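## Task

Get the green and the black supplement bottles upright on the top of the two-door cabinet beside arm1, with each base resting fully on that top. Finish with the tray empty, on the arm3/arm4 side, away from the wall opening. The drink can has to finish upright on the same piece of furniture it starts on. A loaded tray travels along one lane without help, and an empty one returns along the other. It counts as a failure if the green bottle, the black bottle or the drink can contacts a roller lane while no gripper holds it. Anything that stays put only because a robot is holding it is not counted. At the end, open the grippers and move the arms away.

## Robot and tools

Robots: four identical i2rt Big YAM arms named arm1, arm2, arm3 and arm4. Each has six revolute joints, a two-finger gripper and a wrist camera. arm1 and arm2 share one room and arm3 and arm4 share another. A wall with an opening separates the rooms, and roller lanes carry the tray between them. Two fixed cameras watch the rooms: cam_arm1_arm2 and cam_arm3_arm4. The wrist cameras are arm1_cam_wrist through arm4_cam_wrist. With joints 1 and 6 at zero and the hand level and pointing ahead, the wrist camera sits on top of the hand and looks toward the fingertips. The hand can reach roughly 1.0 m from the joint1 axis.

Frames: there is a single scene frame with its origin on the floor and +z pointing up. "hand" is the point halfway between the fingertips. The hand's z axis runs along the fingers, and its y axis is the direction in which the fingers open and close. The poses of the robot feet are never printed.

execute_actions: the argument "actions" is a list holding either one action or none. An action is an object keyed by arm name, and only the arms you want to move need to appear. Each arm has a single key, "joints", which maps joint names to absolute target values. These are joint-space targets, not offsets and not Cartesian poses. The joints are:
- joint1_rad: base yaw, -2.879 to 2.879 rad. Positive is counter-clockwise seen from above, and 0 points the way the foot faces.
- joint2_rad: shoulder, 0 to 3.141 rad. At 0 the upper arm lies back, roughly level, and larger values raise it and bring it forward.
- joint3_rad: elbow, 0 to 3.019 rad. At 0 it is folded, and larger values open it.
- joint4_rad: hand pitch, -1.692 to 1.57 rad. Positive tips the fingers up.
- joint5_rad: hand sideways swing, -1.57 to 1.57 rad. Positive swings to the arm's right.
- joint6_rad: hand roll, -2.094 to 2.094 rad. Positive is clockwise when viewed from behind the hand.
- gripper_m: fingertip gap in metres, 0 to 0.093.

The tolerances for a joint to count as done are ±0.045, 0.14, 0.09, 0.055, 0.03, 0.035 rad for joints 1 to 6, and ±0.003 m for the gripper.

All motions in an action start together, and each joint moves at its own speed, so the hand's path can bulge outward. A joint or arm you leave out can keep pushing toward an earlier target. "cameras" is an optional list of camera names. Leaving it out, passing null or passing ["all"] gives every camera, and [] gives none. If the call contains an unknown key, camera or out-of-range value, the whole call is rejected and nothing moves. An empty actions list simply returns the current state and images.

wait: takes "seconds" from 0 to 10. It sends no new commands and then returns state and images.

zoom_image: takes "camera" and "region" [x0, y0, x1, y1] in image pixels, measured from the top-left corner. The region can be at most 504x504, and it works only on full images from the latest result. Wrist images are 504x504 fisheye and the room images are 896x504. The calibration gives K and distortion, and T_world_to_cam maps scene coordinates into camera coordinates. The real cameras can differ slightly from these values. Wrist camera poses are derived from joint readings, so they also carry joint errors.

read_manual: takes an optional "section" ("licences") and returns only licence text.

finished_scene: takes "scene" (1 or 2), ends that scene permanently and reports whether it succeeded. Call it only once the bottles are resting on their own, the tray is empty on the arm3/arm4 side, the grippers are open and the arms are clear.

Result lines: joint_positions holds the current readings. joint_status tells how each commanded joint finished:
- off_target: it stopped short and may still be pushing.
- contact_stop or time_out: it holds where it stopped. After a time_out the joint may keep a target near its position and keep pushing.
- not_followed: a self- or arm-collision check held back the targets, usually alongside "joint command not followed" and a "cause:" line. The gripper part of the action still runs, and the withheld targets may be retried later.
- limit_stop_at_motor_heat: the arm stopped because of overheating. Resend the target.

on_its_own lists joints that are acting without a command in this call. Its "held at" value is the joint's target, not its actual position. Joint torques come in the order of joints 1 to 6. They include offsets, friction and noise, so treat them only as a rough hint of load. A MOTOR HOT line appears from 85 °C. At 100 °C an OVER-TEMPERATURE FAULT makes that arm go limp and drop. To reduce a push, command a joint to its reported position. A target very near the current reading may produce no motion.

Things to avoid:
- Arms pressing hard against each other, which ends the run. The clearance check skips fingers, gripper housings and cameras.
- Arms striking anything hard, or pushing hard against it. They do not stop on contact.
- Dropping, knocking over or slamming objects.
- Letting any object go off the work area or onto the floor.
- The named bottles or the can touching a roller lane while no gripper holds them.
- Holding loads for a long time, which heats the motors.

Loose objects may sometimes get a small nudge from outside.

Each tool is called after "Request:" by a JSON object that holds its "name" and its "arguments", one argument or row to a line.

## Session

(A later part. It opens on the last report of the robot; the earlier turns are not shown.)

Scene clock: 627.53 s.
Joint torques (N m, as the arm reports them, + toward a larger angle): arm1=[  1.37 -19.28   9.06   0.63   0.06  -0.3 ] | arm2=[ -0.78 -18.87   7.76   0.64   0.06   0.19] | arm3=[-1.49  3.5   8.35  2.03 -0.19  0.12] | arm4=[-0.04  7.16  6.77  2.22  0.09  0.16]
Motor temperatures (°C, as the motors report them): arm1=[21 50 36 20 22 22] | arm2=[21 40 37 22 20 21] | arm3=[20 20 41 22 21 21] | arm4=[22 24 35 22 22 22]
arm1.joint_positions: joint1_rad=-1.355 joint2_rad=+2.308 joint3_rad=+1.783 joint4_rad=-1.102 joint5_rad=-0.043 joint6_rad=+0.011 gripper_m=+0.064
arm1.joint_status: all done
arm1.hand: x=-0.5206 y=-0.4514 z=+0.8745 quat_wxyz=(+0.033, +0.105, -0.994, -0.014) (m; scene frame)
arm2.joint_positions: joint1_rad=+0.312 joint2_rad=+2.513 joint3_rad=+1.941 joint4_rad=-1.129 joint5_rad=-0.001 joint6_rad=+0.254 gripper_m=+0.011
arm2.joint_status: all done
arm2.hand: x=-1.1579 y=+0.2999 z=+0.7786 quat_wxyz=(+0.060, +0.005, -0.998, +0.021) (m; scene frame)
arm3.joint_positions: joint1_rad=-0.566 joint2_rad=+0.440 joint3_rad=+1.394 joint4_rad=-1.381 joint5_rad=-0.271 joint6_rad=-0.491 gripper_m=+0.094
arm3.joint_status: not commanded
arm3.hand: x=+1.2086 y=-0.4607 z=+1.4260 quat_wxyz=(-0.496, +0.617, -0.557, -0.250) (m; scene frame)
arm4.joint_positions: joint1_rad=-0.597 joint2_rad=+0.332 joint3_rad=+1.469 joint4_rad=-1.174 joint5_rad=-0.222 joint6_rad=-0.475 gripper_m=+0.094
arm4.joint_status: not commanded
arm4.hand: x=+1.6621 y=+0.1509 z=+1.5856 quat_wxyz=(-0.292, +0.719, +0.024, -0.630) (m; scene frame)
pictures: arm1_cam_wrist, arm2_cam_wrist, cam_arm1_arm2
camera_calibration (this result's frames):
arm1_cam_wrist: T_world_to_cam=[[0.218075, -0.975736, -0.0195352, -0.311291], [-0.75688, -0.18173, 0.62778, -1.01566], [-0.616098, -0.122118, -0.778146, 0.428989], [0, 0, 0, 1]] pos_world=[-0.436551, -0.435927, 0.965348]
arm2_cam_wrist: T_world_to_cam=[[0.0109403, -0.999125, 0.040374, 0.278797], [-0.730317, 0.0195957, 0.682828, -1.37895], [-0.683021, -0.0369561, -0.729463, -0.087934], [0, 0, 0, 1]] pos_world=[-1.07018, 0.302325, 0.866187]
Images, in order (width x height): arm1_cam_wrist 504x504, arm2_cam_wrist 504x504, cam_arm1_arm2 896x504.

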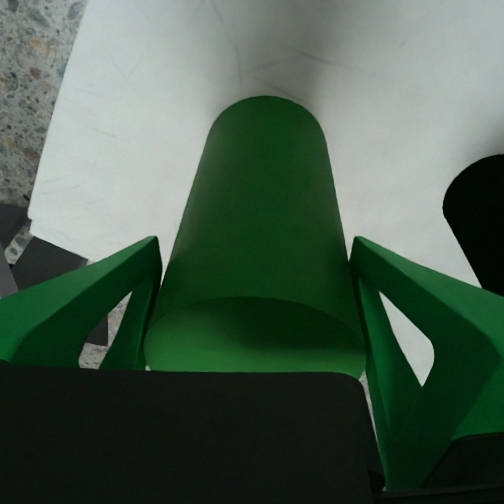

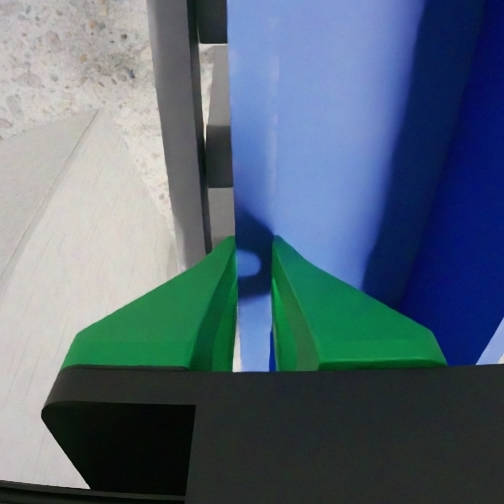

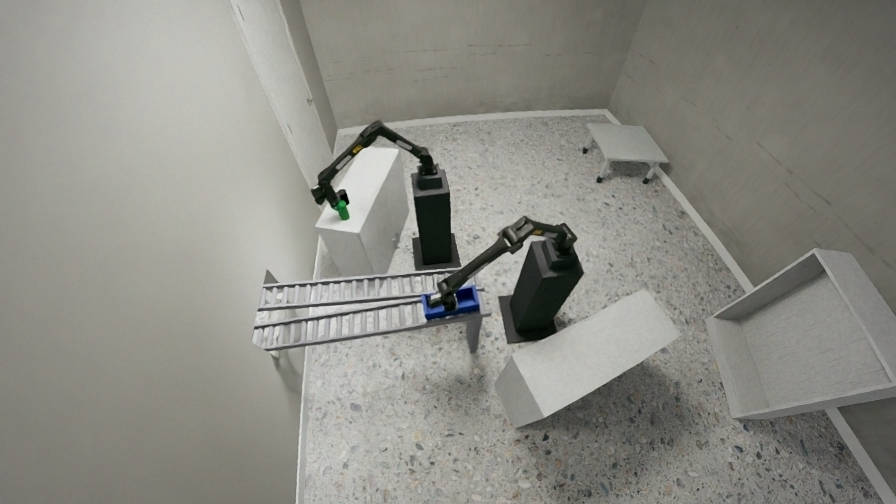

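Request:
{"name": "execute_actions", "arguments": {
  "actions": [
    {"arm1": {"joints": {"gripper_m": 0.093, "joint2_rad": 1.9}}, "arm2": {"joints": {"gripper_m": 0.045, "joint2_rad": 2.1}}}
  ],
  "cameras": ["arm1_cam_wrist", "arm2_cam_wrist", "cam_arm1_arm2"]
}}

Scene clock: 642.23 s.
Joint torques (N m, as the arm reports them, + toward a larger angle): arm1=[  1.81 -17.54  10.78   1.35   0.07  -0.34] | arm2=[ -0.72 -16.69   8.53   1.51   0.04   0.17] | arm3=[-1.76  4.94  8.48  2.08 -0.19  0.12] | arm4=[-0.12  7.48  6.71  2.06  0.09  0.16]
Motor temperatures (°C, as the motors report them): arm1=[21 50 36 20 22 22] | arm2=[21 40 37 22 20 21] | arm3=[20 20 41 22 21 21] | arm4=[22 24 36 22 22 22]
arm1.joint_positions: joint1_rad=-1.355 joint2_rad=+1.897 joint3_rad=+1.784 joint4_rad=-1.102 joint5_rad=-0.044 joint6_rad=+0.011 gripper_m=+0.093
arm1.joint_status: all done
arm1.hand: x=-0.4908 y=-0.4422 z=+1.1400 quat_wxyz=(-0.171, +0.109, -0.979, -0.038) (m; scene frame)
arm2.joint_positions: joint1_rad=+0.313 joint2_rad=+2.098 joint3_rad=+1.953 joint4_rad=-1.129 joint5_rad=-0.001 joint6_rad=+0.254 gripper_m=+0.045
arm2.joint_status: all done
arm2.hand: x=-1.0980 y=+0.3197 z=+1.0642 quat_wxyz=(-0.146, +0.006, -0.989, -0.033) (m; scene frame)
arm3.joint_positions: joint1_rad=-0.566 joint2_rad=+0.440 joint3_rad=+1.394 joint4_rad=-1.381 joint5_rad=-0.271 joint6_rad=-0.491 gripper_m=+0.094
arm3.joint_status: not commanded
arm3.hand: x=+1.2086 y=-0.4607 z=+1.4260 quat_wxyz=(-0.496, +0.617, -0.557, -0.250) (m; scene frame)
arm4.joint_positions: joint1_rad=-0.597 joint2_rad=+0.332 joint3_rad=+1.469 joint4_rad=-1.174 joint5_rad=-0.222 joint6_rad=-0.475 gripper_m=+0.094
arm4.joint_status: not commanded
arm4.hand: x=+1.6621 y=+0.1509 z=+1.5856 quat_wxyz=(-0.292, +0.719, +0.024, -0.630) (m; scene frame)
pictures: arm1_cam_wrist, arm2_cam_wrist, cam_arm1_arm2
camera_calibration (this result's frames):
arm1_cam_wrist: T_world_to_cam=[[0.229533, -0.973116, -0.018953, -0.297503], [-0.937908, -0.226348, 0.26286, -0.850666], [-0.260083, -0.0425589, -0.964648, 1.07754], [0, 0, 0, 1]] pos_world=[-0.449311, -0.436193, 1.25741]
arm2_cam_wrist: T_world_to_cam=[[0.0210719, -0.997615, -0.0657327, 0.40991], [-0.942506, -0.041755, 0.331571, -1.37019], [-0.333524, 0.0549666, -0.941138, 0.741674], [0, 0, 0, 1]] pos_world=[-1.05268, 0.310953, 1.17927]
Images, in order (width x height): arm1_cam_wrist 504x504, arm2_cam_wrist 504x504, cam_arm1_arm2 896x504.

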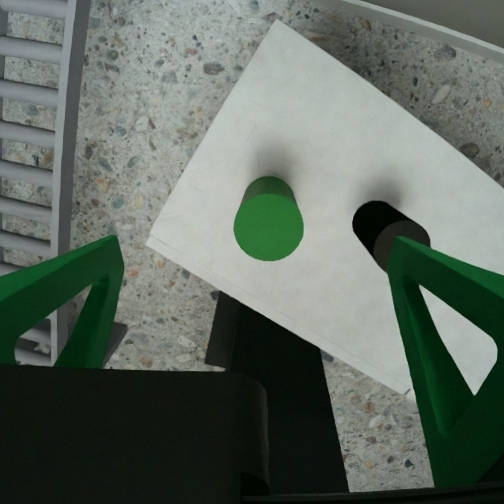

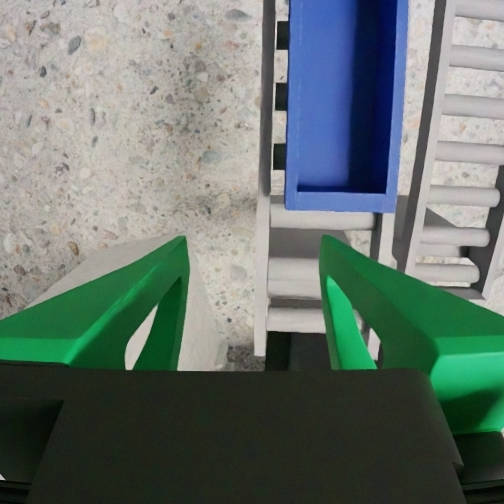

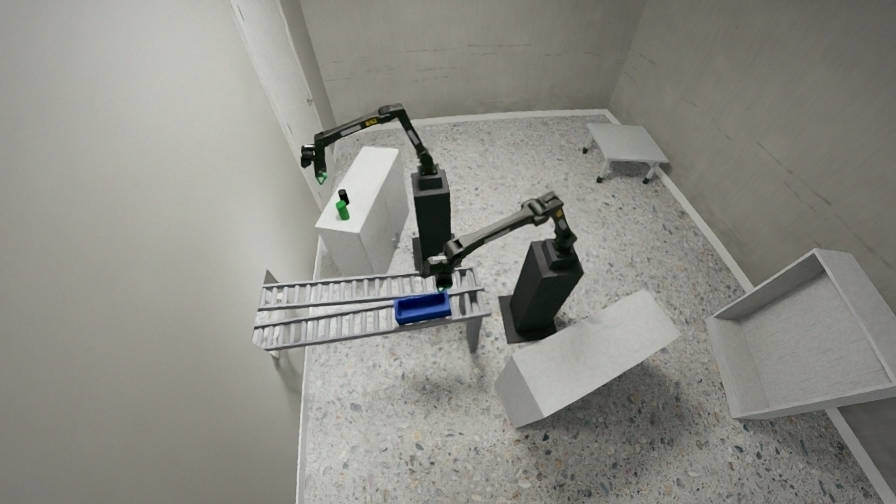

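Both bottles stand on the cabinet and the tray is rolling. Waiting for it to arrive.

Request:
{"name": "wait", "arguments": {
  "seconds": 10
}}

Scene clock: 654.43 s.
Joint torques (N m, as the arm reports them, + toward a larger angle): arm1=[  1.83 -18.03  10.99   1.37   0.07  -0.35] | arm2=[ -0.75 -16.81   8.54   1.52   0.04   0.17] | arm3=[-1.79  4.49  8.46  2.17 -0.16  0.09] | arm4=[-0.11  7.58  6.76  2.15  0.11  0.15]
Motor temperatures (°C, as the motors report them): arm1=[21 49 38 20 22 22] | arm2=[21 40 38 22 20 21] | arm3=[20 20 41 22 21 21] | arm4=[22 24 36 22 22 22]
arm1.joint_positions: joint1_rad=-1.355 joint2_rad=+1.897 joint3_rad=+1.784 joint4_rad=-1.102 joint5_rad=-0.044 joint6_rad=+0.011 gripper_m=+0.093
arm1.joint_status: all done
arm1.hand: x=-0.4908 y=-0.4422 z=+1.1400 quat_wxyz=(-0.171, +0.109, -0.979, -0.038) (m; scene frame)
arm2.joint_positions: joint1_rad=+0.313 joint2_rad=+2.098 joint3_rad=+1.953 joint4_rad=-1.129 joint5_rad=-0.001 joint6_rad=+0.254 gripper_m=+0.045
arm2.joint_status: all done
arm2.hand: x=-1.0980 y=+0.3197 z=+1.0642 quat_wxyz=(-0.146, +0.006, -0.989, -0.033) (m; scene frame)
arm3.joint_positions: joint1_rad=-0.566 joint2_rad=+0.440 joint3_rad=+1.394 joint4_rad=-1.381 joint5_rad=-0.271 joint6_rad=-0.491 gripper_m=+0.094
arm3.joint_status: not commanded
arm3.hand: x=+1.2086 y=-0.4607 z=+1.4260 quat_wxyz=(-0.496, +0.617, -0.557, -0.250) (m; scene frame)
arm4.joint_positions: joint1_rad=-0.597 joint2_rad=+0.332 joint3_rad=+1.469 joint4_rad=-1.174 joint5_rad=-0.222 joint6_rad=-0.475 gripper_m=+0.094
arm4.joint_status: not commanded
arm4.hand: x=+1.6621 y=+0.1509 z=+1.5856 quat_wxyz=(-0.292, +0.719, +0.024, -0.630) (m; scene frame)
wait: 10.00 s; at rest from the start
pictures: arm1_cam_wrist, arm2_cam_wrist, arm3_cam_wrist, arm4_cam_wrist, cam_arm1_arm2, cam_arm3_arm4
camera_calibration (this result's frames):
arm1_cam_wrist: T_world_to_cam=[[0.229533, -0.973116, -0.018953, -0.297503], [-0.937908, -0.226348, 0.26286, -0.850666], [-0.260083, -0.0425589, -0.964648, 1.07754], [0, 0, 0, 1]] pos_world=[-0.449311, -0.436193, 1.25741]
arm2_cam_wrist: T_world_to_cam=[[0.0210719, -0.997615, -0.0657327, 0.40991], [-0.942506, -0.041755, 0.331571, -1.37019], [-0.333524, 0.0549666, -0.941138, 0.741674], [0, 0, 0, 1]] pos_world=[-1.05268, 0.310953, 1.17927]
arm3_cam_wrist: T_world_to_cam=[[0.939246, -0.108671, 0.325587, -1.65133], [0.0599762, -0.882006, -0.467406, 0.189216], [0.337963, 0.458537, -0.821903, 1.09963], [0, 0, 0, 1]] pos_world=[1.16803, -0.516781, 1.52988]
arm4_cam_wrist: T_world_to_cam=[[0.343544, 0.821973, 0.454244, -1.41677], [0.698774, 0.0994269, -0.708399, -0.0503062], [-0.627449, 0.560781, -0.540216, 1.94108], [0, 0, 0, 1]] pos_world=[1.73981, 0.0810287, 1.65653]
Images, in order (width x height): arm1_cam_wrist 504x504, arm2_cam_wrist 504x504, arm3_cam_wrist 504x504, arm4_cam_wrist 504x504, cam_arm1_arm2 896x504, cam_arm3_arm4 896x504.

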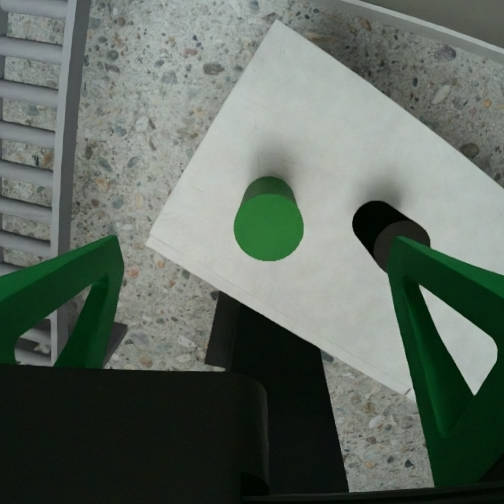

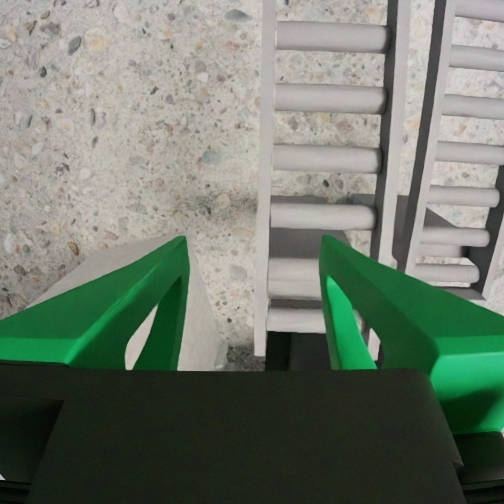

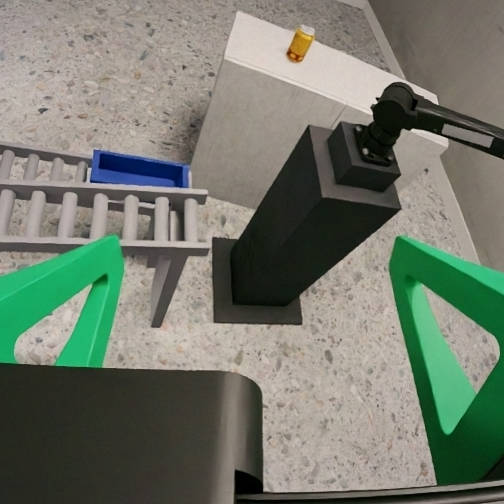

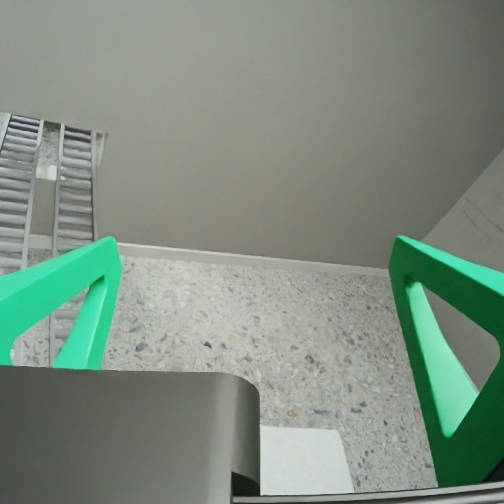

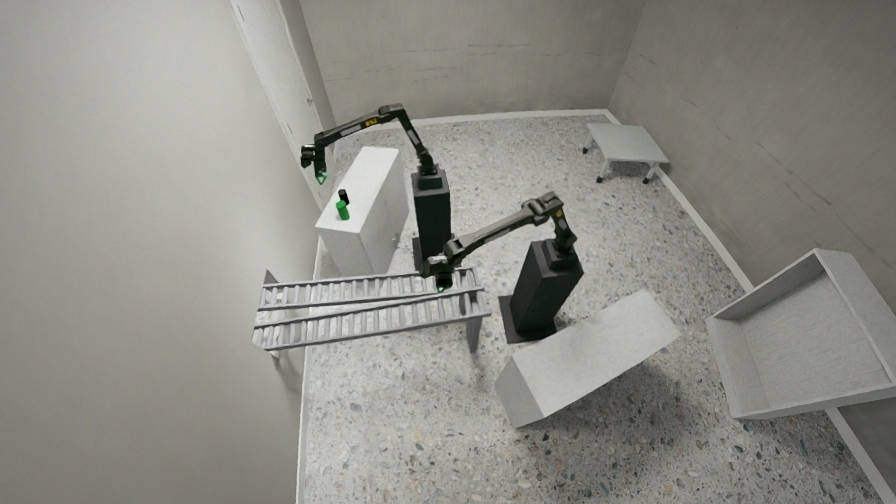

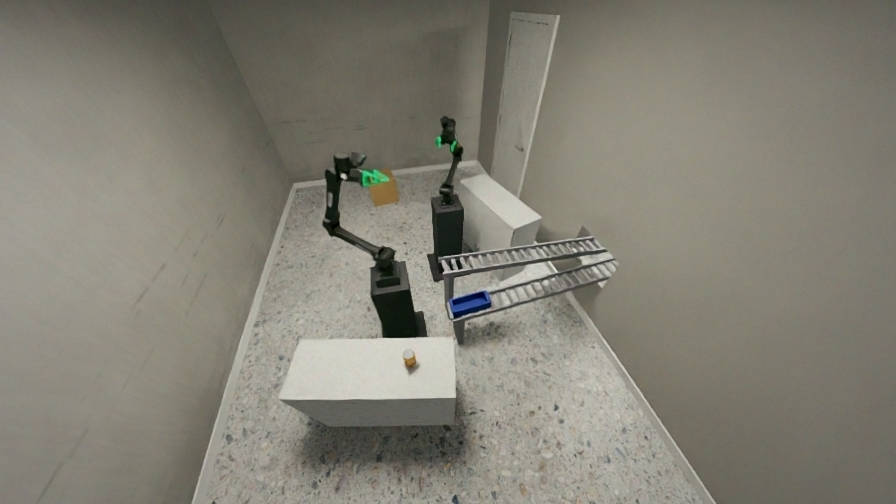

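The tray has reached the end of the lane in the arm3/arm4 room. Both bottles are standing on the cabinet, and the can hasn't been touched.

Request:
{"name": "finished_scene", "arguments": {
  "scene": 2
}}

The scene is finished: the task was done.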